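# Route PSU cable through case wall, seat PSU

## Task

Feed the power supply's cable through the hole in the computer case's internal wall so that the entire plug sits in the far compartment, clearly away from that wall, and the cable on the supply's side is nearly taut. Stand the supply upright on the case floor inside the rear-panel slot, with its cable end facing inward and its end plate pressed flat on the outer face of that panel. The case must end up resting flat on the table with nothing beneath its feet. No loose item may touch the supply, the cable or the plug. Everything must stay in place without the robot holding it. Finally, release the parts and move the grippers away.

## Robot and tools

Robot: two arms, left_arm and right_arm, each with six joints and a parallel gripper. These names are labels only and do not tell you which side of a camera image an arm appears on. A loose object may occasionally get a short push from outside. Knocking anything off the table is a failure.

World frame: a single frame shared by both arms. Its origin is on the table surface midway between the arms. +z is up, +x points out across the table, and left_arm sits toward +y. Positions are in metres and orientations are quaternions in w,x,y,z order. The reported hand position can be off, more so when the arm is stretched far.

Gripper frame: the fingers point along the gripper's +z and close along its y axis. end_effector_position is the spot between the pads with the fingers shut, about 2 cm behind the fingertips. Closing pushes the tips roughly 10 mm further along +z.

Tool execute_actions, argument actions: a list holding at most one item. An empty list changes nothing and returns the current state. An action item is {"rows": [...], "steps": n}. rows holds 1 to 15 rows and steps is 1 to 15, with 15 as the default. Each step lasts 1/30 s and uses one row. If there are fewer rows than steps, the last row is repeated. A wait item is {"steps": n} with n up to 300. It sends nothing new and returns after that many steps counted from the previous result. The optional pictures argument (true/false) controls whether camera images come back; they do by default.

Each row has exactly 14 numbers in [-1, 1], always for both arms. The first seven are left_arm: waist, shoulder, elbow, forearm roll, wrist pitch, wrist roll, then gripper opening. The next seven are the same for right_arm. The six joint entries are offsets, not poses. They are measured from the joint angles printed in the most recent result that lists them. Before any such result exists, and for the second or later call within one reply, they are measured from where the arm is when the action begins. They are never relative to the previous row. Scale: 1.0 equals 2.036 rad. So a row of zero offsets pulls the arm back to that reference, and it is not a hold. The opening entry is absolute: +1 fully open, -1 closed.

Stated joint ranges in rad, per arm: waist -6.283..6.283, shoulder -2.059..2.094, elbow -3.927..0.192, forearm roll -6.283..6.283, wrist pitch -1.693..3.142, wrist roll -6.283..6.283. Any request more than 0.010 rad beyond a range is refused, and then nothing is sent. The real end stops may differ by up to 0.010 rad. A target past the real stop is clipped to it. A "joint sent to its limit" line reports this, possibly for an earlier action. If that line does not appear, it does not prove there is more room.

Motion limits: joint targets move at most 3.14 rad/s, with about 0.16 s to accelerate, and an arm's joints are coordinated to finish together. On each step a target can lead the measured angle by no more than 0.623 rad. If a target would place the hand more than 70 mm from its measured position, the whole arm's targets are pulled back. Big moves therefore take several calls. Between calls the arms keep heading to the last row you sent. They stop once they have settled or a step is HELD. HELD marks steps on which some or all of your row was not sent. "joint command not followed" means the clearance check altered or blocked targets; the rest of the row was still carried out.

Results: a state line for each arm gives end_effector_position, end_effector_quat_wxyz and linear/angular velocities (m/s, rad/s). Joint positions and Joint velocities list each arm's six joints (rad, rad/s) and then the pad gap (m; 0.084 when fully open). grip_measured is the measured opening on the same -1..1 scale you command.

Gripping: to hold something, command an opening well below grip_measured; the lower it is, the harder the squeeze. The force is about 24 N per pad for objects up to about 6 cm wide. Closing fast can squeeze harder and may spring the fingers open. Sending back the grip_measured value still gives a light grip, which weakens on wide parts, so those can slip.

Hazards: avoid arm-to-arm collisions and hard pressing, since that can end the scene. If contact torque reaches a joint's load limit, the arm halts, backs off slightly, and pauses for 10 s, and the rest of the call is dropped. Load limits in N m: waist 47.5, shoulder 47.5, elbow 28.5, forearm roll 28.5, wrist pitch 19, wrist roll 19. A carried object's weight counts toward these. Holding loads heats the motors. MOTOR HOT warns from 65 °C, and at 80 °C the arm is braked until it cools (OVER-TEMPERATURE FAULT). Avoid drops, slips, slams and forceful shoves, and move smoothly.

Tool zoom_image: camera (cam_high, cam_left_wrist or cam_right_wrist) and region [x0, y0, x1, y1] in pixels of that camera's latest image, with origin at the top-left. The region can be at most 504x504. All three images are 896x504. cam_high is fixed above and in front of the scene. The wrist cameras ride on their hands. Calibration data (K, distortion, T_world_to_cam) is supplied and can be slightly off.

Tool finished_scene: scene = the current scene's number. It ends the scene irreversibly and reports whether the task succeeded. Release the parts and move the grippers clear before calling it. Sending a reply without any tool call ends everything.

Each tool is called by a JSON object that holds its "name" and its "arguments".

## Session

{"name": "execute_actions", "arguments": {"actions": []}}

Scene clock: 0.00 s of 5400.00 s.
left_arm: end_effector_position=(-0.0178, +0.5270, +0.1723) grip_measured=+0.50 end_effector_quat_wxyz=(+0.005, -0.412, +0.892, +0.185) end_effector_velocity=(+0.000, +0.000, +0.000) end_effector_angular_velocity=(+0.000, -0.000, +0.001) | right_arm: end_effector_position=(+0.6867, -0.2043, +0.2914) grip_measured=+1.00 end_effector_quat_wxyz=(-0.181, +0.610, -0.705, +0.314) end_effector_velocity=(+0.000, -0.000, +0.000) end_effector_angular_velocity=(-0.001, -0.000, +0.001)
Joint positions: left_arm=[ 1.451 -1.357  0.005  0.143  1.003 -2.423  0.065] | right_arm=[ 0.324  0.567 -1.824 -0.607  0.696  2.314  0.084]
Joint velocities: left_arm=[-0.    -0.     0.    -0.    -0.    -0.001 -0.   ] | right_arm=[-0.    -0.    -0.     0.     0.    -0.002 -0.   ]

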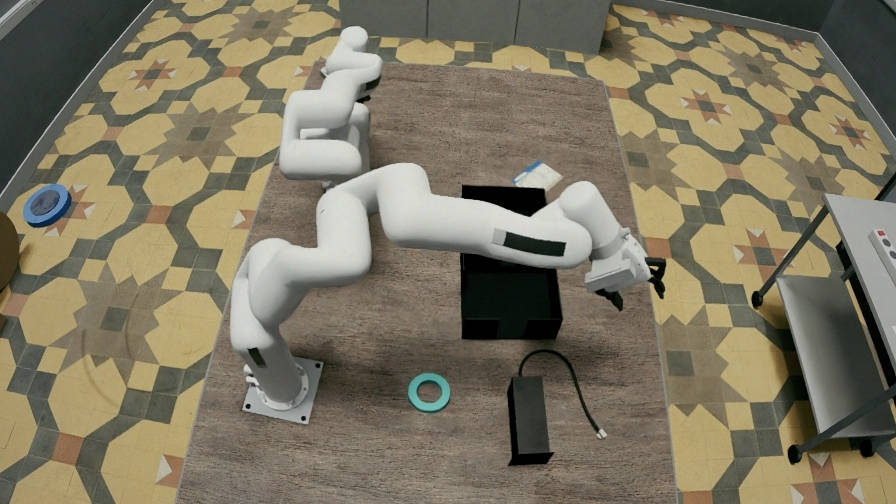

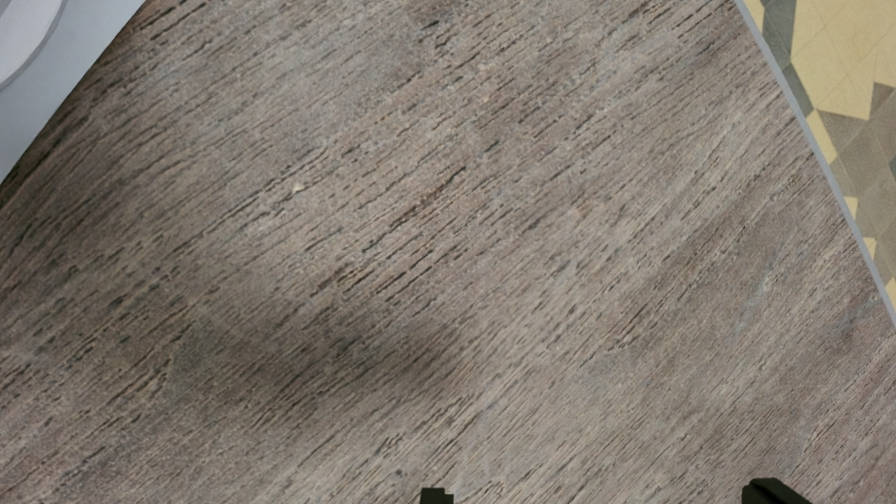

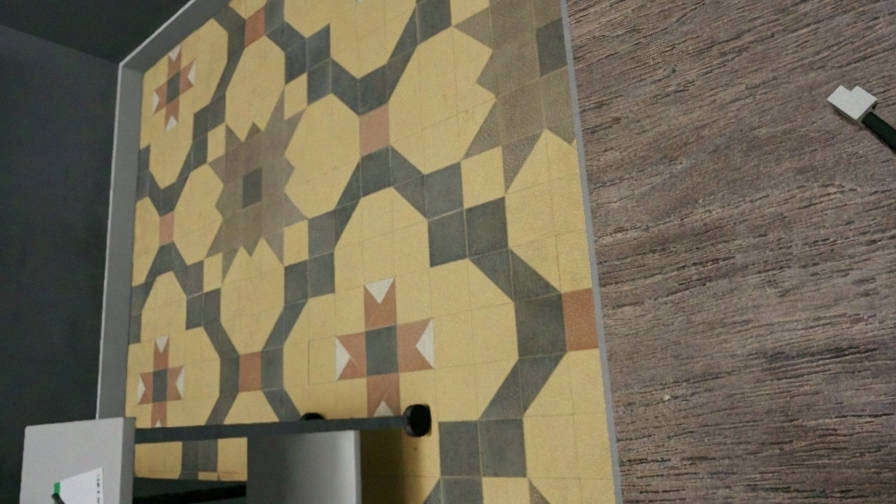

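{"name": "execute_actions", "arguments": {"actions": [{"rows": [[0,0,0,0,0,0,1, -0.650,-0.377,0.405,0.298,0.2475,0,1]], "steps": 15}], "pictures": false}}

{"name": "execute_actions", "arguments": {"actions": [{"steps": 30}]}}

Scene clock: 19.90 s of 5400.00 s.
left_arm: end_effector_position=(-0.0178, +0.5270, +0.1723) grip_measured=+1.00 end_effector_quat_wxyz=(+0.005, -0.412, +0.892, +0.185) end_effector_velocity=(+0.000, -0.000, -0.000) end_effector_angular_velocity=(-0.000, +0.001, -0.002) | right_arm: end_effector_position=(+0.6132, -0.3688, +0.2941) grip_measured=+1.00 end_effector_quat_wxyz=(+0.109, -0.487, +0.831, -0.244) end_effector_velocity=(-0.220, -0.340, -0.005) end_effector_angular_velocity=(+0.313, +0.311, -0.768)
Joint positions: left_arm=[ 1.451 -1.357  0.005  0.143  1.003 -2.423  0.084] | right_arm=[ 0.104  0.348 -1.605 -0.419  0.852  2.314  0.084]
Joint velocities: left_arm=[-0.    -0.     0.     0.    -0.     0.002  0.   ] | right_arm=[-0.531 -0.5    0.521  0.377  0.311  0.     0.   ]
Steps of this call (steps 1 to 90: nothing new was sent; then 16.40 s passed at rest; steps 91 to 105: all 15 steps of this action). Readings (joint positions):
91: left_arm=[1.451 -1.357 0.005 0.143 1.003 -2.423] | right_arm=[0.324 0.566 -1.824 -0.607 0.696 2.314]
92: left_arm=[1.451 -1.357 0.005 0.143 1.003 -2.423] | right_arm=[0.321 0.563 -1.820 -0.603 0.699 2.314]
94: left_arm=[1.451 -1.357 0.005 0.143 1.003 -2.423] | right_arm=[0.297 0.535 -1.788 -0.574 0.723 2.314]
98: left_arm=[1.451 -1.357 0.005 0.143 1.003 -2.423] | right_arm=[0.224 0.467 -1.724 -0.514 0.774 2.314]
105: the state above

Scene clock: 20.90 s of 5400.00 s.
left_arm: end_effector_position=(-0.0178, +0.5270, +0.1723) grip_measured=+1.00 end_effector_quat_wxyz=(+0.005, -0.412, +0.892, +0.185) end_effector_velocity=(-0.000, -0.000, -0.000) end_effector_angular_velocity=(-0.000, +0.000, +0.000) | right_arm: end_effector_position=(+0.3334, -0.6416, +0.2690) grip_measured=+1.00 end_effector_quat_wxyz=(+0.007, -0.124, +0.988, -0.088) end_effector_velocity=(-0.332, -0.186, -0.025) end_effector_angular_velocity=(+0.291, +0.053, -0.867)
Joint positions: left_arm=[ 1.451 -1.357  0.005  0.143  1.003 -2.423  0.084] | right_arm=[-0.546 -0.026 -1.192 -0.134  1.089  2.314  0.084]
Joint velocities: left_arm=[ 0.001  0.     0.    -0.     0.     0.001 -0.   ] | right_arm=[-0.764 -0.294  0.325  0.225  0.186  0.002  0.   ]
Steps of this call (steps 1 to 30: the robot went on to your last target). Readings (joint positions):
1: left_arm=[1.451 -1.357 0.005 0.143 1.003 -2.423] | right_arm=[0.086 0.332 -1.587 -0.407 0.862 2.314]
2: left_arm=[1.451 -1.357 0.005 0.143 1.003 -2.423] | right_arm=[0.068 0.316 -1.569 -0.395 0.872 2.314]
4: left_arm=[1.451 -1.357 0.005 0.143 1.003 -2.423] | right_arm=[0.031 0.285 -1.534 -0.371 0.892 2.314]
8: left_arm=[1.451 -1.357 0.005 0.143 1.003 -2.423] | right_arm=[-0.045 0.225 -1.468 -0.325 0.930 2.314]
30: the state above
camera_calibration (this result's frames):
cam_right_wrist: T_world_to_cam=[[-0.243349, 0.95024, -0.194489, 0.779286], [0.969256, 0.245764, -0.0119938, -0.0952093], [0.0364013, -0.191428, -0.980831, 0.259308], [0, 0, 0, 1]] pos_world=[0.272481, -0.667471, 0.404758]

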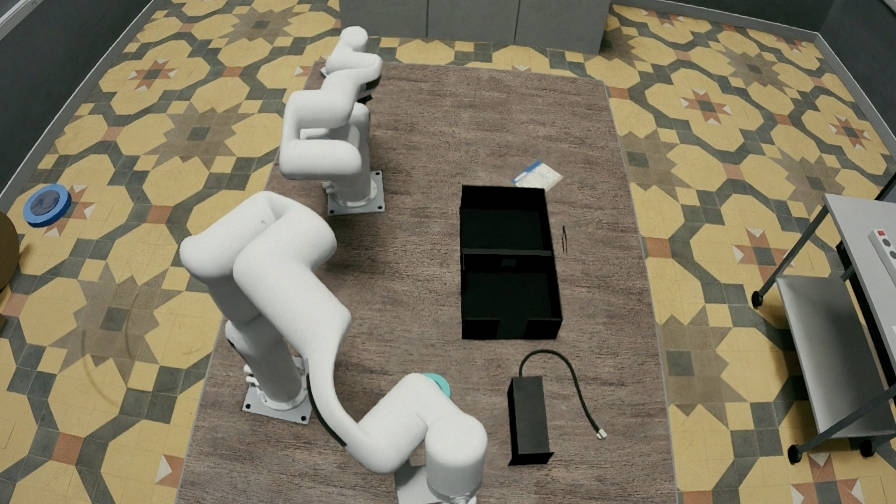

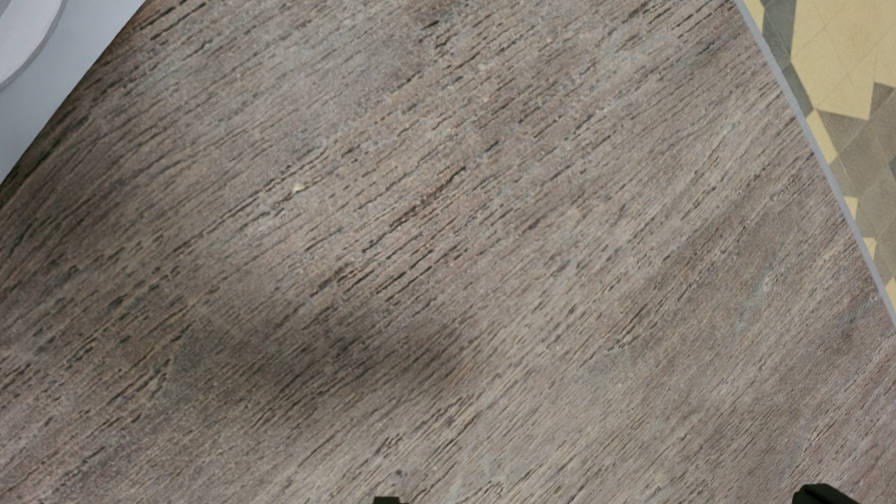

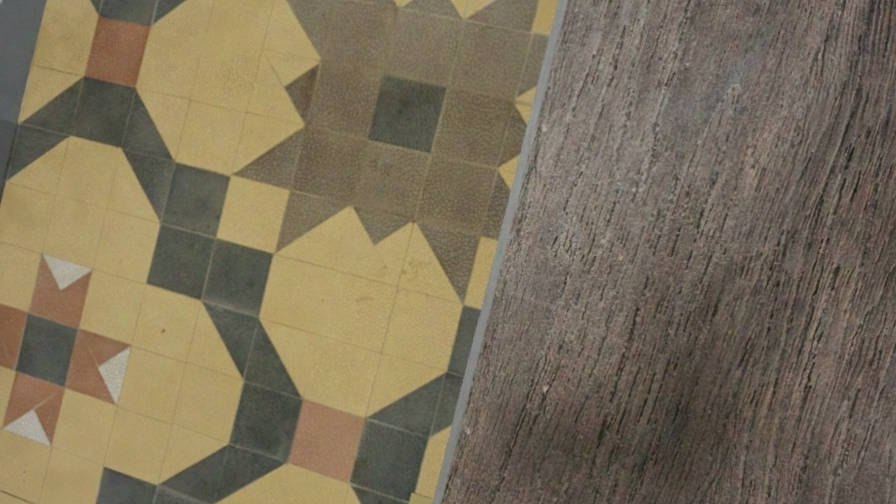

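{"name": "zoom_image", "arguments": {"camera": "cam_high", "region": [420, 140, 660, 480]}}

{"name": "execute_actions", "arguments": {"actions": [], "pictures": false}}

Region (420, 140, 660, 480) of cam_high's 896x504 image, scaled by 1.482, with more detail than that image has; it fills the left 356 columns of this view, and the rest is white.

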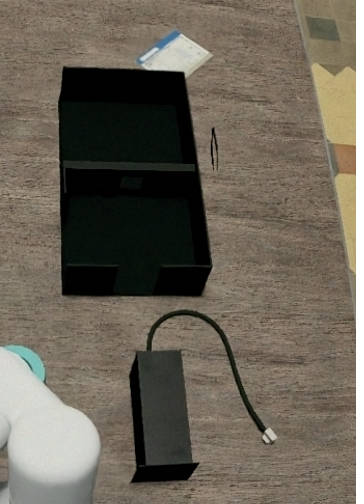

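Scene clock: 22.37 s of 5400.00 s.
left_arm: end_effector_position=(-0.0178, +0.5270, +0.1723) grip_measured=+1.00 end_effector_quat_wxyz=(+0.005, -0.412, +0.892, +0.185) end_effector_velocity=(+0.000, -0.000, -0.000) end_effector_angular_velocity=(-0.001, -0.000, -0.001) | right_arm: end_effector_position=(+0.1384, -0.6953, +0.2532) grip_measured=+1.00 end_effector_quat_wxyz=(-0.000, +0.128, +0.992, -0.000) end_effector_velocity=(-0.000, +0.000, -0.000) end_effector_angular_velocity=(+0.001, +0.001, -0.001)
Joint positions: left_arm=[ 1.451 -1.357  0.005  0.143  1.003 -2.423  0.084] | right_arm=[-0.999 -0.201 -0.999 -0.001  1.2    2.314  0.084]
Joint velocities: left_arm=[-0.001  0.     0.001 -0.    -0.     0.    -0.   ] | right_arm=[-0.     0.     0.001 -0.     0.     0.001  0.   ]
Steps of this call (steps 1 to 44: the robot went on to your last target). Readings (joint positions):
1: left_arm=[1.451 -1.357 0.005 0.143 1.003 -2.423] | right_arm=[-0.572 -0.036 -1.181 -0.126 1.095 2.314]
2: left_arm=[1.451 -1.357 0.005 0.143 1.003 -2.423] | right_arm=[-0.598 -0.046 -1.170 -0.119 1.102 2.314]
4: left_arm=[1.451 -1.357 0.005 0.143 1.003 -2.423] | right_arm=[-0.650 -0.066 -1.148 -0.103 1.115 2.314]
8: left_arm=[1.451 -1.357 0.005 0.143 1.003 -2.423] | right_arm=[-0.758 -0.108 -1.102 -0.071 1.141 2.314]
44: the state above

{"name": "execute_actions", "arguments": {"actions": [{"rows": [[0,0,0,0,0,0,1, 0.40,0,0,0,0,0,1]], "steps": 15}], "pictures": false}}

{"name": "execute_actions", "arguments": {"actions": [{"steps": 30}]}}

Scene clock: 38.93 s of 5400.00 s.
left_arm: end_effector_position=(-0.0178, +0.5270, +0.1723) grip_measured=+1.00 end_effector_quat_wxyz=(+0.005, -0.412, +0.892, +0.185) end_effector_velocity=(+0.000, -0.000, -0.001) end_effector_angular_velocity=(-0.001, +0.000, -0.002) | right_arm: end_effector_position=(+0.2600, -0.5985, +0.2532) grip_measured=+1.00 end_effector_quat_wxyz=(-0.000, -0.058, +0.998, -0.000) end_effector_velocity=(+0.242, +0.281, -0.001) end_effector_angular_velocity=(+0.001, +0.002, +0.884)
Joint positions: left_arm=[ 1.451 -1.357  0.005  0.143  1.003 -2.423  0.084] | right_arm=[-0.626 -0.201 -0.999 -0.     1.2    2.314  0.084]
Joint velocities: left_arm=[-0.     0.     0.001  0.    -0.     0.001  0.   ] | right_arm=[ 0.885 -0.     0.002 -0.001  0.     0.001  0.   ]
Steps of this call (steps 1 to 15: the robot went on to your last target; steps 16 to 90: nothing new was sent; then 13.07 s passed at rest; steps 91 to 105: all 15 steps of this action). Readings (joint positions):
91: left_arm=[1.451 -1.357 0.005 0.143 1.003 -2.423] | right_arm=[-0.999 -0.201 -0.999 -0.001 1.200 2.314]
92: left_arm=[1.451 -1.357 0.005 0.143 1.003 -2.423] | right_arm=[-0.996 -0.201 -0.999 -0.001 1.200 2.314]
94: left_arm=[1.451 -1.357 0.005 0.143 1.003 -2.423] | right_arm=[-0.960 -0.201 -0.999 -0.001 1.200 2.314]
98: left_arm=[1.451 -1.357 0.005 0.143 1.003 -2.423] | right_arm=[-0.833 -0.201 -0.999 -0.000 1.200 2.314]
105: the state above

Scene clock: 39.93 s of 5400.00 s.
left_arm: end_effector_position=(-0.0178, +0.5270, +0.1723) grip_measured=+1.00 end_effector_quat_wxyz=(+0.005, -0.412, +0.892, +0.185) end_effector_velocity=(-0.000, +0.000, +0.000) end_effector_angular_velocity=(+0.001, -0.000, +0.001) | right_arm: end_effector_position=(+0.3464, -0.4371, +0.2532) grip_measured=+1.00 end_effector_quat_wxyz=(-0.000, -0.275, +0.962, -0.000) end_effector_velocity=(+0.001, +0.002, +0.001) end_effector_angular_velocity=(-0.000, -0.001, +0.006)
Joint positions: left_arm=[ 1.451 -1.357  0.005  0.143  1.003 -2.423  0.084] | right_arm=[-0.186 -0.201 -0.999 -0.001  1.2    2.314  0.084]
Joint velocities: left_arm=[ 0.    -0.    -0.     0.    -0.    -0.001 -0.   ] | right_arm=[ 0.004  0.    -0.001  0.    -0.    -0.001  0.   ]
Steps of this call (steps 1 to 30: the robot went on to your last target). Readings (joint positions):
1: left_arm=[1.451 -1.357 0.005 0.143 1.003 -2.423] | right_arm=[-0.597 -0.201 -0.999 -0.000 1.200 2.314]
2: left_arm=[1.451 -1.357 0.005 0.143 1.003 -2.423] | right_arm=[-0.567 -0.201 -0.999 -0.000 1.200 2.314]
4: left_arm=[1.451 -1.357 0.005 0.143 1.003 -2.423] | right_arm=[-0.508 -0.201 -0.999 -0.000 1.200 2.314]
8: left_arm=[1.451 -1.357 0.005 0.143 1.003 -2.423] | right_arm=[-0.390 -0.201 -0.999 -0.000 1.200 2.314]
30: the state above
camera_calibration (this result's frames):
cam_right_wrist: T_world_to_cam=[[-0.527773, 0.84917, -0.0191182, 0.594959], [0.849361, 0.527794, -0.004355, 0.00465659], [0.00639235, -0.0185367, -0.999808, 0.373227], [0, 0, 0, 1]] pos_world=[0.307663, -0.500761, 0.38455]

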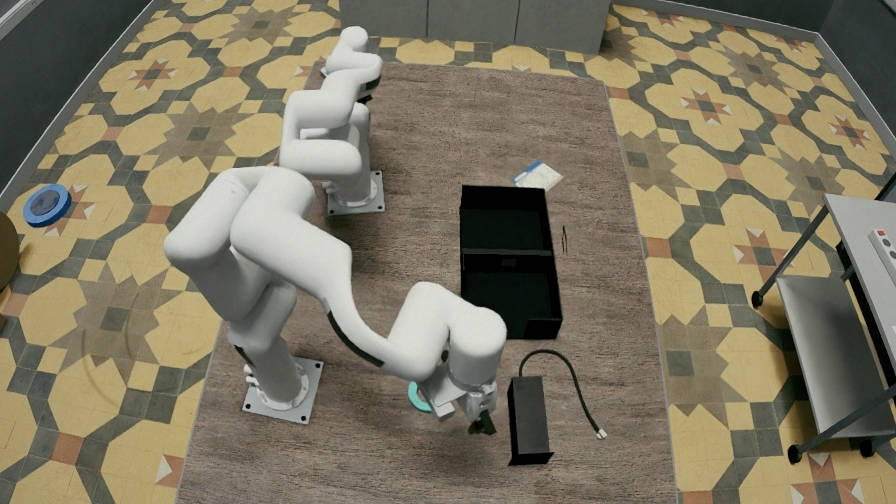

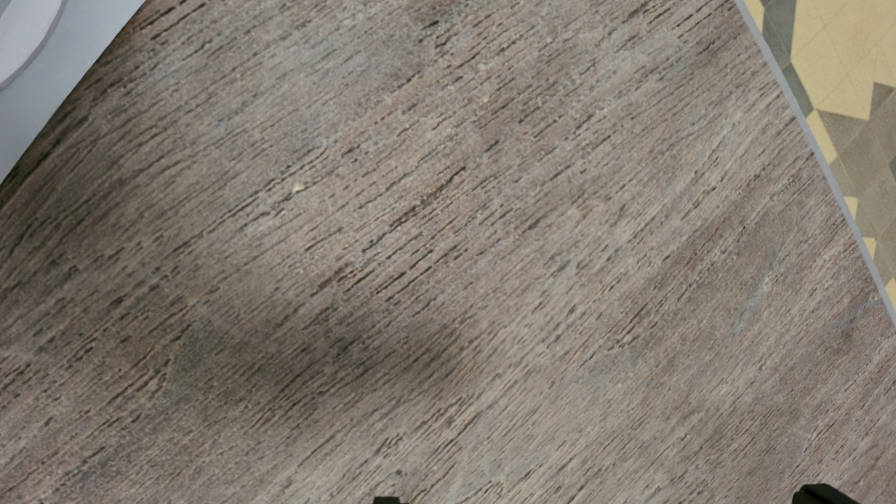

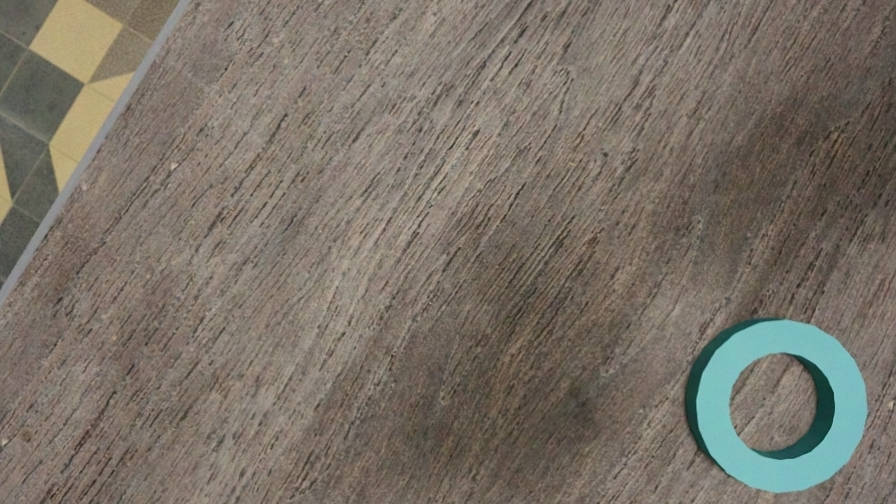

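{"name": "execute_actions", "arguments": {"actions": [{"rows": [[0,0,0,0,0,0,1, 0.1557,0.2203,-0.3227,0,0.1025,-0.3431,1]], "steps": 15}], "pictures": false}}

{"name": "execute_actions", "arguments": {"actions": [{"steps": 20}]}}

Scene clock: 52.10 s of 5400.00 s.
left_arm: end_effector_position=(-0.0178, +0.5270, +0.1723) grip_measured=+1.00 end_effector_quat_wxyz=(+0.005, -0.412, +0.892, +0.185) end_effector_velocity=(-0.000, -0.000, +0.000) end_effector_angular_velocity=(+0.000, -0.000, +0.001) | right_arm: end_effector_position=(+0.4555, -0.3484, +0.2911) grip_measured=+1.00 end_effector_quat_wxyz=(-0.001, -0.594, +0.805, +0.000) end_effector_velocity=(+0.226, +0.267, +0.062) end_effector_angular_velocity=(+0.001, -0.008, +1.759)
Joint positions: left_arm=[ 1.451 -1.357  0.005  0.143  1.003 -2.423  0.084] | right_arm=[ 0.039  0.118 -1.464 -0.001  1.348  1.824  0.084]
Joint velocities: left_arm=[ 0.001 -0.    -0.    -0.     0.    -0.     0.   ] | right_arm=[ 0.54   0.765 -1.129 -0.     0.355 -1.22  -0.   ]
Steps of this call (steps 1 to 15: the robot went on to your last target; steps 16 to 90: nothing new was sent; then 8.67 s passed at rest; steps 91 to 105: all 15 steps of this action). Readings (joint positions):
91: left_arm=[1.451 -1.357 0.005 0.143 1.003 -2.423] | right_arm=[-0.185 -0.201 -0.999 -0.001 1.200 2.314]
92: left_arm=[1.451 -1.357 0.005 0.143 1.003 -2.423] | right_arm=[-0.183 -0.198 -1.003 -0.001 1.202 2.309]
94: left_arm=[1.451 -1.357 0.005 0.143 1.003 -2.423] | right_arm=[-0.164 -0.170 -1.043 -0.001 1.217 2.267]
98: left_arm=[1.451 -1.357 0.005 0.143 1.003 -2.423] | right_arm=[-0.087 -0.061 -1.200 -0.000 1.265 2.110]
105: the state above

Scene clock: 52.77 s of 5400.00 s.
left_arm: end_effector_position=(-0.0178, +0.5270, +0.1723) grip_measured=+1.00 end_effector_quat_wxyz=(+0.005, -0.412, +0.892, +0.185) end_effector_velocity=(+0.000, -0.000, -0.000) end_effector_angular_velocity=(+0.000, -0.001, +0.001) | right_arm: end_effector_position=(+0.4901, -0.3000, +0.2995) grip_measured=+1.00 end_effector_quat_wxyz=(+0.000, +0.707, -0.707, +0.000) end_effector_velocity=(+0.001, +0.002, +0.000) end_effector_angular_velocity=(-0.000, -0.002, +0.006)
Joint positions: left_arm=[ 1.451 -1.357  0.005  0.143  1.003 -2.423  0.084] | right_arm=[ 0.131  0.247 -1.656 -0.001  1.409  1.616  0.084]
Joint velocities: left_arm=[-0.001 -0.     0.    -0.     0.    -0.002  0.   ] | right_arm=[ 0.003  0.003 -0.005 -0.     0.001 -0.002 -0.   ]
Steps of this call (steps 1 to 20: the robot went on to your last target). Readings (joint positions):
1: left_arm=[1.451 -1.357 0.005 0.143 1.003 -2.423] | right_arm=[0.057 0.143 -1.502 -0.001 1.360 1.783]
2: left_arm=[1.451 -1.357 0.005 0.143 1.003 -2.423] | right_arm=[0.075 0.168 -1.538 -0.000 1.371 1.744]
4: left_arm=[1.451 -1.357 0.005 0.143 1.003 -2.423] | right_arm=[0.104 0.207 -1.596 -0.000 1.389 1.682]
8: left_arm=[1.451 -1.357 0.005 0.143 1.003 -2.423] | right_arm=[0.125 0.238 -1.640 -0.000 1.404 1.632]
20: the state above
camera_calibration (this result's frames):
cam_right_wrist: T_world_to_cam=[[-0.999825, 0.000247825, -0.0186928, 0.531865], [0.000335786, 0.999989, -0.00470262, 0.368343], [0.0186914, -0.00470808, -0.999814, 0.419261], [0, 0, 0, 1]] pos_world=[0.523812, -0.366497, 0.430857]

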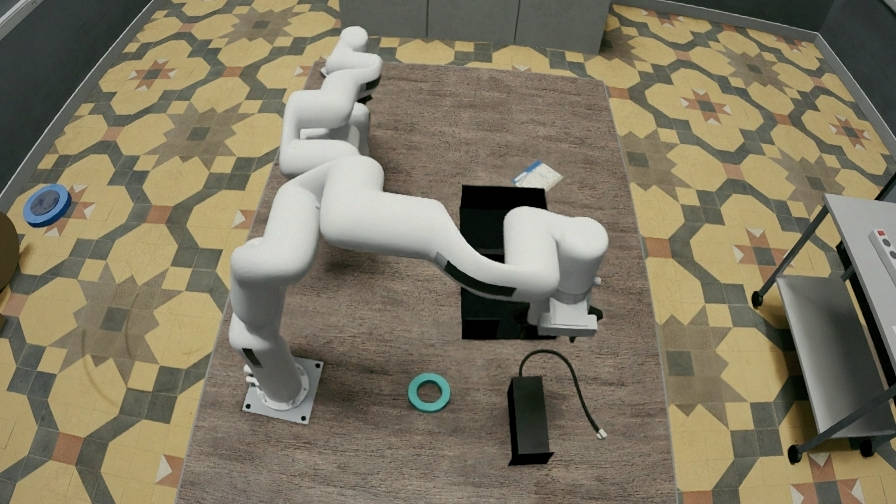

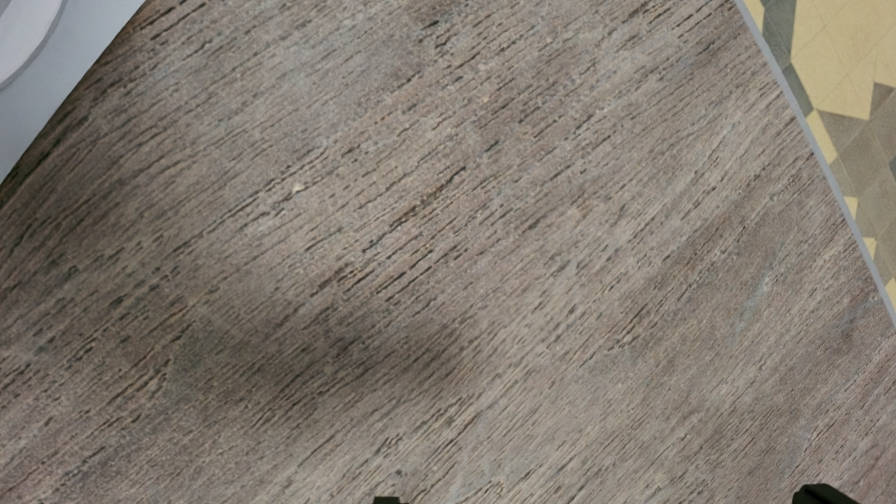

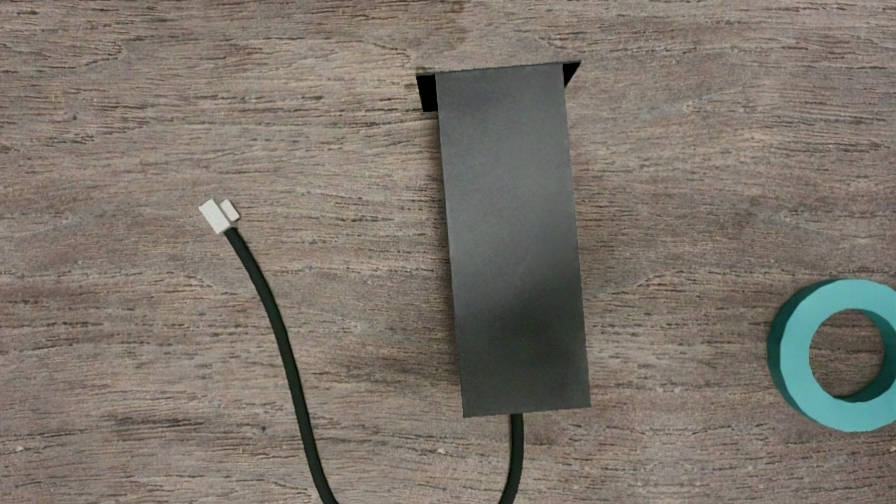

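{"name": "execute_actions", "arguments": {"actions": [{"rows": [[-0.958,0.759,-0.819,-0.070,0.232,0.173,1, -0.0659,0.0508,0.1427,0,-0.1935,-0.1031,1]], "steps": 15}], "pictures": false}}

{"name": "execute_actions", "arguments": {"actions": [{"steps": 60}]}}

Scene clock: 70.23 s of 5400.00 s.
left_arm: end_effector_position=(+0.1115, +0.5312, +0.2449) grip_measured=+1.00 end_effector_quat_wxyz=(-0.006, -0.118, +0.992, +0.049) end_effector_velocity=(+0.325, +0.025, +0.156) end_effector_angular_velocity=(-0.398, +0.076, -1.270) | right_arm: end_effector_position=(+0.4973, -0.3665, +0.1636) grip_measured=+1.00 end_effector_quat_wxyz=(+0.002, +0.730, -0.683, -0.002) end_effector_velocity=(-0.043, -0.093, -0.207) end_effector_angular_velocity=(+0.007, +0.075, +0.078)
Joint positions: left_arm=[ 0.984 -0.89  -0.463  0.061  1.275 -2.22   0.084] | right_arm=[ 0.01   0.341 -1.395 -0.001  1.061  1.43   0.084]
Joint velocities: left_arm=[-1.036  1.037 -1.035 -0.114  0.379  0.283 -0.   ] | right_arm=[-0.173  0.15   0.386 -0.001 -0.461 -0.25  -0.   ]
Steps of this call (steps 1 to 15: the robot went on to your last target; steps 16 to 90: nothing new was sent; then 13.97 s passed at rest; steps 91 to 105: all 15 steps of this action). Readings (joint positions):
91: left_arm=[1.451 -1.357 0.005 0.143 1.003 -2.423] | right_arm=[0.131 0.248 -1.656 -0.001 1.408 1.616]
92: left_arm=[1.447 -1.353 0.001 0.142 1.007 -2.420] | right_arm=[0.130 0.248 -1.654 -0.000 1.404 1.613]
94: left_arm=[1.407 -1.313 -0.037 0.133 1.040 -2.396] | right_arm=[0.119 0.254 -1.630 -0.000 1.364 1.592]
98: left_arm=[1.241 -1.147 -0.206 0.098 1.153 -2.311] | right_arm=[0.076 0.291 -1.535 -0.001 1.248 1.530]
105: the state above

Scene clock: 72.23 s of 5400.00 s.
left_arm: end_effector_position=(+0.5282, +0.1287, +0.3292) grip_measured=+1.00 end_effector_quat_wxyz=(-0.001, +0.635, +0.773, +0.000) end_effector_velocity=(+0.001, -0.023, +0.003) end_effector_angular_velocity=(-0.003, -0.009, -0.042) | right_arm: end_effector_position=(+0.4962, -0.3741, +0.1494) grip_measured=+1.00 end_effector_quat_wxyz=(+0.000, +0.733, -0.680, +0.000) end_effector_velocity=(-0.000, -0.000, -0.001) end_effector_angular_velocity=(-0.000, +0.001, -0.001)
Joint positions: left_arm=[-0.494  0.185 -1.659  0.001  1.475 -2.071  0.084] | right_arm=[-0.003  0.351 -1.365 -0.001  1.015  1.406  0.084]
Joint velocities: left_arm=[-0.041  0.021 -0.034  0.     0.004  0.001  0.   ] | right_arm=[ 0.     0.001  0.    -0.001 -0.     0.001  0.   ]
Steps of this call (steps 1 to 60: the robot went on to your last target). Readings (joint positions):
1: left_arm=[0.949 -0.856 -0.497 0.057 1.287 -2.211] | right_arm=[0.006 0.345 -1.385 -0.001 1.047 1.423]
2: left_arm=[0.916 -0.822 -0.531 0.054 1.298 -2.203] | right_arm=[0.003 0.347 -1.378 -0.001 1.038 1.418]
4: left_arm=[0.850 -0.756 -0.597 0.048 1.318 -2.188] | right_arm=[0.000 0.348 -1.373 -0.001 1.026 1.412]
8: left_arm=[0.724 -0.630 -0.723 0.038 1.350 -2.164] | right_arm=[-0.002 0.349 -1.369 -0.001 1.017 1.408]
60: the state above
camera_calibration (this result's frames):
cam_left_wrist: T_world_to_cam=[[0.984583, 0.173371, -0.0232171, -0.499452], [0.173489, -0.984831, 0.00315958, 0.103039], [-0.0223172, -0.00713879, -0.999725, 0.46967], [0, 0, 0, 1]] pos_world=[0.484358, 0.19142, 0.45762]
cam_right_wrist: T_world_to_cam=[[-0.996965, -0.0755995, -0.0185867, 0.505389], [-0.0755259, 0.997133, -0.00463295, 0.478296], [0.0188837, -0.00321511, -0.999817, 0.269197], [0, 0, 0, 1]] pos_world=[0.534895, -0.437853, 0.280757]

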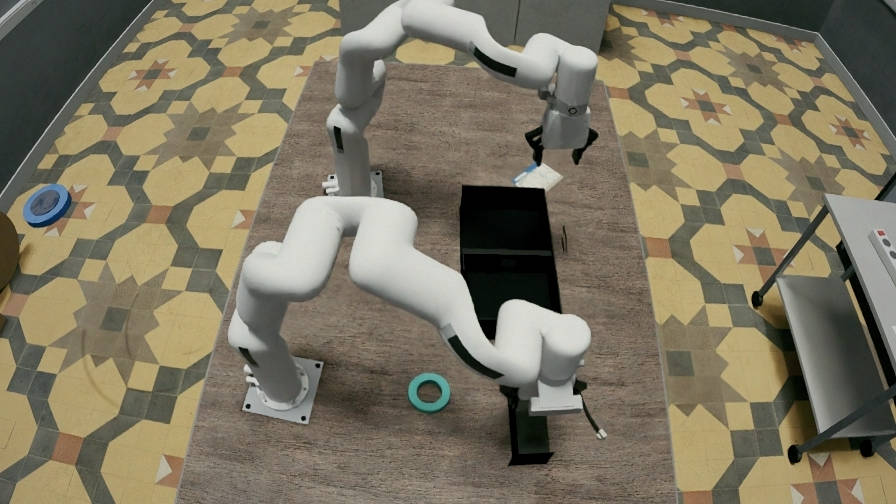

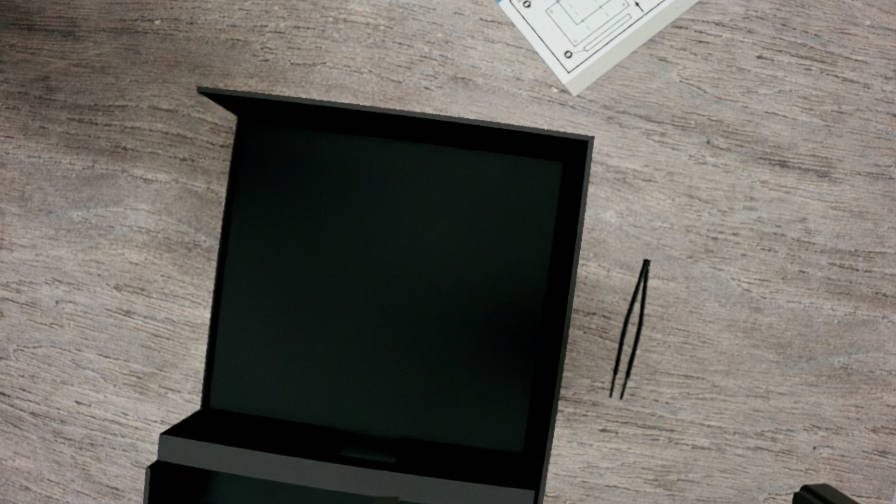

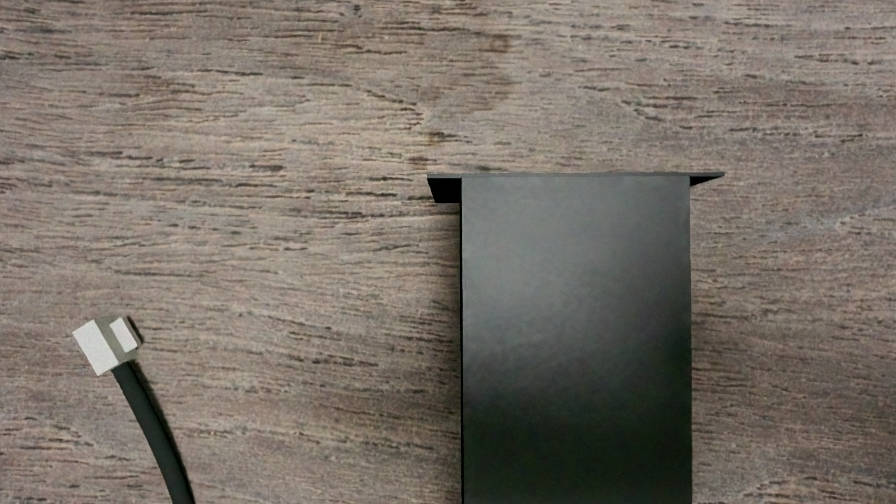

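{"name": "execute_actions", "arguments": {"actions": [{"rows": [[-0.181,0.161,-0.2299,0,0.0684,-0.0852,1, 0,0.0748,0.0409,0,-0.1162,0,1]], "steps": 15}], "pictures": false}}

{"name": "execute_actions", "arguments": {"actions": [{"steps": 20}]}}

Scene clock: 80.90 s of 5400.00 s.
left_arm: end_effector_position=(+0.5134, -0.0312, +0.3318) grip_measured=+1.00 end_effector_quat_wxyz=(-0.000, +0.689, +0.725, +0.000) end_effector_velocity=(-0.101, -0.360, -0.011) end_effector_angular_velocity=(+0.001, -0.000, -0.318) | right_arm: end_effector_position=(+0.4973, -0.3742, +0.0533) grip_measured=+1.00 end_effector_quat_wxyz=(-0.001, +0.734, -0.680, +0.001) end_effector_velocity=(+0.016, -0.001, -0.005) end_effector_angular_velocity=(-0.005, -0.058, -0.000)
Joint positions: left_arm=[-0.766  0.427 -2.003  0.001  1.577 -2.198  0.084] | right_arm=[-0.003  0.498 -1.285 -0.001  0.785  1.406  0.084]
Joint velocities: left_arm=[-0.611  0.549 -0.783  0.001  0.235 -0.293  0.   ] | right_arm=[ 0.     0.02  -0.001 -0.    -0.078  0.001  0.   ]
Steps of this call (steps 1 to 15: the robot went on to your last target; steps 16 to 90: nothing new was sent; then 5.17 s passed at rest; steps 91 to 105: all 15 steps of this action). Readings (joint positions):
91: left_arm=[-0.499 0.188 -1.663 0.001 1.476 -2.071] | right_arm=[-0.003 0.351 -1.365 -0.001 1.014 1.406]
92: left_arm=[-0.502 0.191 -1.666 0.001 1.477 -2.072] | right_arm=[-0.003 0.352 -1.364 -0.001 1.010 1.406]
94: left_arm=[-0.528 0.216 -1.705 0.001 1.489 -2.087] | right_arm=[-0.003 0.373 -1.356 -0.001 0.969 1.406]
98: left_arm=[-0.621 0.297 -1.817 0.001 1.522 -2.128] | right_arm=[-0.003 0.456 -1.305 -0.001 0.856 1.406]
105: the state above

Scene clock: 81.57 s of 5400.00 s.
left_arm: end_effector_position=(+0.4938, -0.0870, +0.3295) grip_measured=+1.00 end_effector_quat_wxyz=(-0.000, +0.707, +0.708, +0.000) end_effector_velocity=(-0.001, -0.002, +0.000) end_effector_angular_velocity=(-0.001, -0.000, -0.004) | right_arm: end_effector_position=(+0.4966, -0.3741, +0.0499) grip_measured=+1.00 end_effector_quat_wxyz=(-0.000, +0.734, -0.680, +0.001) end_effector_velocity=(-0.001, +0.000, -0.001) end_effector_angular_velocity=(+0.000, +0.003, +0.000)
Joint positions: left_arm=[-0.861  0.513 -2.127  0.001  1.614 -2.244  0.084] | right_arm=[-0.003  0.503 -1.282 -0.001  0.778  1.406  0.084]
Joint velocities: left_arm=[-0.004  0.002 -0.003 -0.     0.     0.     0.   ] | right_arm=[ 0.     0.     0.002  0.     0.    -0.     0.   ]
Steps of this call (steps 1 to 20: the robot went on to your last target). Readings (joint positions):
1: left_arm=[-0.786 0.445 -2.029 0.001 1.585 -2.208] | right_arm=[-0.003 0.499 -1.285 -0.001 0.783 1.406]
2: left_arm=[-0.806 0.462 -2.054 0.001 1.592 -2.217] | right_arm=[-0.003 0.499 -1.285 -0.001 0.781 1.406]
4: left_arm=[-0.836 0.488 -2.090 0.000 1.603 -2.230] | right_arm=[-0.003 0.501 -1.284 -0.001 0.780 1.406]
8: left_arm=[-0.855 0.507 -2.118 0.001 1.612 -2.241] | right_arm=[-0.003 0.502 -1.283 -0.001 0.779 1.406]
20: the state above
camera_calibration (this result's frames):
cam_left_wrist: T_world_to_cam=[[0.999555, -0.0201096, -0.0220276, -0.452772], [-0.0200327, -0.999792, 0.00370558, -0.00934746], [-0.0220976, -0.00326266, -0.99975, 0.467904], [0, 0, 0, 1]] pos_world=[0.462722, -0.016924, 0.457849]
cam_right_wrist: T_world_to_cam=[[-0.996935, -0.0757045, -0.0197097, 0.50387], [-0.0756253, 0.997125, -0.0047353, 0.477912], [0.0200115, -0.00323024, -0.999795, 0.169203], [0, 0, 0, 1]] pos_world=[0.535082, -0.437847, 0.181362]

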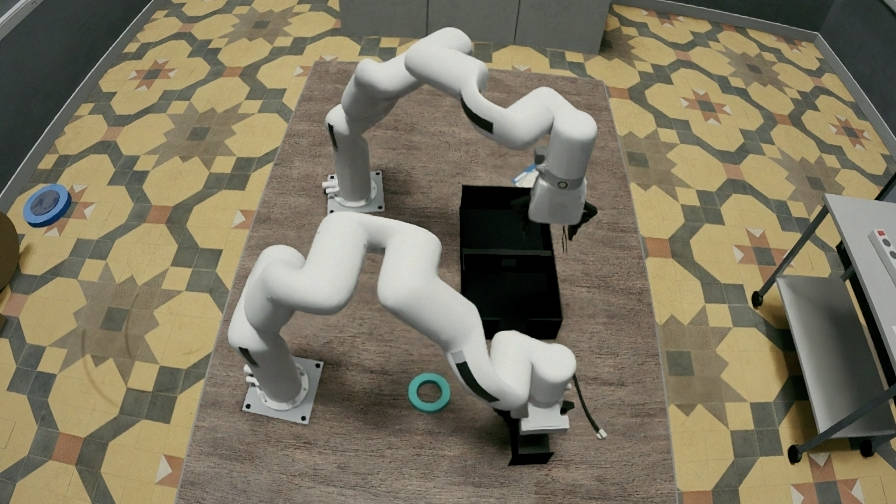

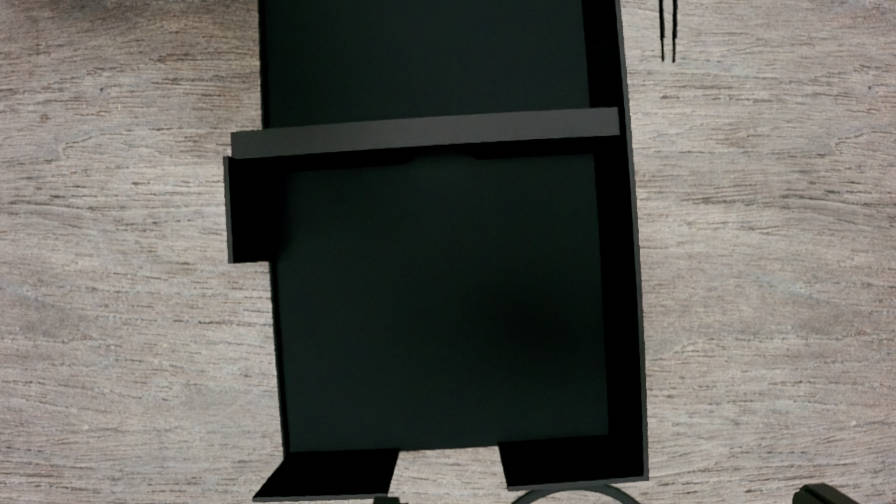

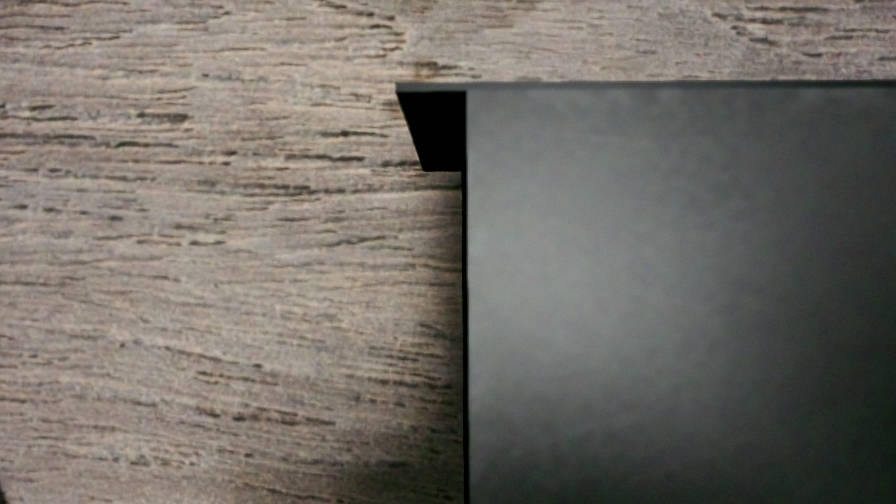

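{"name": "execute_actions", "arguments": {"actions": [{"rows": [[0,0,0,0,0,0,1, 0,0,0,0,0,0,-0.2]], "steps": 15}], "pictures": false}}

{"name": "zoom_image", "arguments": {"camera": "cam_left_wrist", "region": [340, 90, 560, 210]}}

Scene clock: 86.40 s of 5400.00 s.
left_arm: end_effector_position=(+0.4938, -0.0870, +0.3295) grip_measured=+1.00 end_effector_quat_wxyz=(-0.000, +0.707, +0.708, +0.000) end_effector_velocity=(+0.000, -0.000, +0.000) end_effector_angular_velocity=(-0.001, -0.001, +0.000) | right_arm: end_effector_position=(+0.4965, -0.3741, +0.0499) grip_measured=+0.50 end_effector_quat_wxyz=(-0.000, +0.734, -0.680, +0.000) end_effector_velocity=(-0.001, -0.000, -0.001) end_effector_angular_velocity=(-0.000, +0.003, -0.000)
Joint positions: left_arm=[-0.861  0.513 -2.127  0.001  1.614 -2.244  0.084] | right_arm=[-0.003  0.503 -1.282 -0.001  0.778  1.406  0.065]
Joint velocities: left_arm=[-0.     0.    -0.001  0.    -0.    -0.    -0.   ] | right_arm=[-0.     0.     0.002 -0.001  0.001  0.001  0.   ]
Steps of this call (steps 1 to 15: the robot went on to your last target; steps 16 to 90: nothing new was sent; then 1.33 s passed at rest; steps 91 to 105: all 15 steps of this action). Readings (joint positions):
91: left_arm=[-0.862 0.513 -2.127 0.001 1.614 -2.244] | right_arm=[-0.003 0.503 -1.282 -0.001 0.778 1.406]
92: left_arm=[-0.862 0.513 -2.127 0.001 1.614 -2.244] | right_arm=[-0.003 0.503 -1.282 -0.001 0.778 1.406]
94: left_arm=[-0.862 0.513 -2.127 0.001 1.614 -2.244] | right_arm=[-0.003 0.502 -1.282 -0.001 0.779 1.406]
98: left_arm=[-0.862 0.513 -2.127 0.001 1.614 -2.244] | right_arm=[-0.003 0.503 -1.282 -0.001 0.778 1.406]
105: the state above

Region (340, 90, 560, 210) of cam_left_wrist's 896x504 image, scaled by 2.291, with more detail than that image has; it fills the top 275 rows of this view, and the rest is white.

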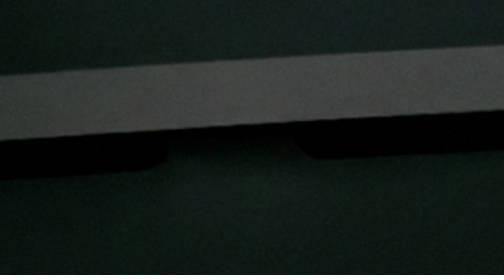

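{"name": "execute_actions", "arguments": {"actions": [{"rows": [[0.0643,-0.2822,0.3752,0,-0.093,0.98,1, 0,-0.0982,-0.0806,0,0.1793,0,-0.2]], "steps": 15}], "pictures": false}}

{"name": "execute_actions", "arguments": {"actions": [{"steps": 20}], "pictures": false}}

Scene clock: 106.03 s of 5400.00 s.
left_arm: end_effector_position=(+0.4429, +0.0191, +0.3424) grip_measured=+1.00 end_effector_quat_wxyz=(+0.005, +0.888, +0.459, +0.003) end_effector_velocity=(-0.151, +0.208, -0.073) end_effector_angular_velocity=(+0.072, +0.059, -2.350) | right_arm: end_effector_position=(+0.4995, -0.3744, +0.1896) grip_measured=+0.50 end_effector_quat_wxyz=(-0.002, +0.733, -0.680, +0.003) end_effector_velocity=(-0.004, -0.000, +0.162) end_effector_angular_velocity=(-0.007, -0.064, -0.001)
Joint positions: left_arm=[-0.758  0.061 -1.538  0.001  1.466 -1.523  0.084] | right_arm=[-0.003  0.317 -1.435 -0.001  1.111  1.406  0.065]
Joint velocities: left_arm=[ 0.189 -0.834  1.192  0.    -0.271  2.539  0.   ] | right_arm=[-0.    -0.2   -0.179 -0.001  0.314  0.001 -0.   ]
Steps of this call (steps 1 to 15: the robot went on to your last target; steps 16 to 90: nothing new was sent; then 16.13 s passed at rest; steps 91 to 105: all 15 steps of this action). Readings (joint positions):
91: left_arm=[-0.861 0.512 -2.127 0.001 1.614 -2.244] | right_arm=[-0.003 0.503 -1.282 -0.001 0.778 1.406]
92: left_arm=[-0.861 0.509 -2.122 0.001 1.613 -2.239] | right_arm=[-0.003 0.502 -1.283 -0.001 0.782 1.406]
94: left_arm=[-0.854 0.475 -2.078 0.001 1.600 -2.197] | right_arm=[-0.003 0.487 -1.292 -0.000 0.825 1.406]
98: left_arm=[-0.813 0.300 -1.886 0.001 1.545 -2.001] | right_arm=[-0.003 0.415 -1.355 -0.001 0.942 1.406]
105: the state above

Scene clock: 106.70 s of 5400.00 s.
left_arm: end_effector_position=(+0.4195, +0.0491, +0.3296) grip_measured=+1.00 end_effector_quat_wxyz=(-0.000, +0.990, -0.138, +0.000) end_effector_velocity=(-0.001, +0.001, -0.000) end_effector_angular_velocity=(+0.000, +0.000, -0.148) | right_arm: end_effector_position=(+0.4961, -0.3741, +0.1993) grip_measured=+0.50 end_effector_quat_wxyz=(+0.000, +0.733, -0.680, -0.000) end_effector_velocity=(+0.001, -0.000, +0.003) end_effector_angular_velocity=(-0.001, -0.006, +0.001)
Joint positions: left_arm=[-0.731 -0.061 -1.364  0.001  1.425 -0.264  0.084] | right_arm=[-0.003  0.303 -1.446 -0.001  1.143  1.406  0.065]
Joint velocities: left_arm=[ 0.002 -0.004  0.005  0.    -0.     0.149  0.   ] | right_arm=[ 0.    -0.002 -0.004 -0.    -0.    -0.    -0.   ]
Steps of this call (steps 1 to 20: the robot went on to your last target). Readings (joint positions):
1: left_arm=[-0.752 0.035 -1.501 0.001 1.458 -1.437] | right_arm=[-0.003 0.311 -1.439 -0.001 1.120 1.406]
2: left_arm=[-0.747 0.012 -1.469 0.001 1.450 -1.349] | right_arm=[-0.003 0.309 -1.442 -0.001 1.127 1.406]
4: left_arm=[-0.740 -0.021 -1.422 0.001 1.439 -1.171] | right_arm=[-0.003 0.307 -1.441 -0.001 1.136 1.406]
8: left_arm=[-0.733 -0.050 -1.379 0.001 1.429 -0.815] | right_arm=[-0.003 0.306 -1.442 -0.001 1.142 1.406]
20: the state above


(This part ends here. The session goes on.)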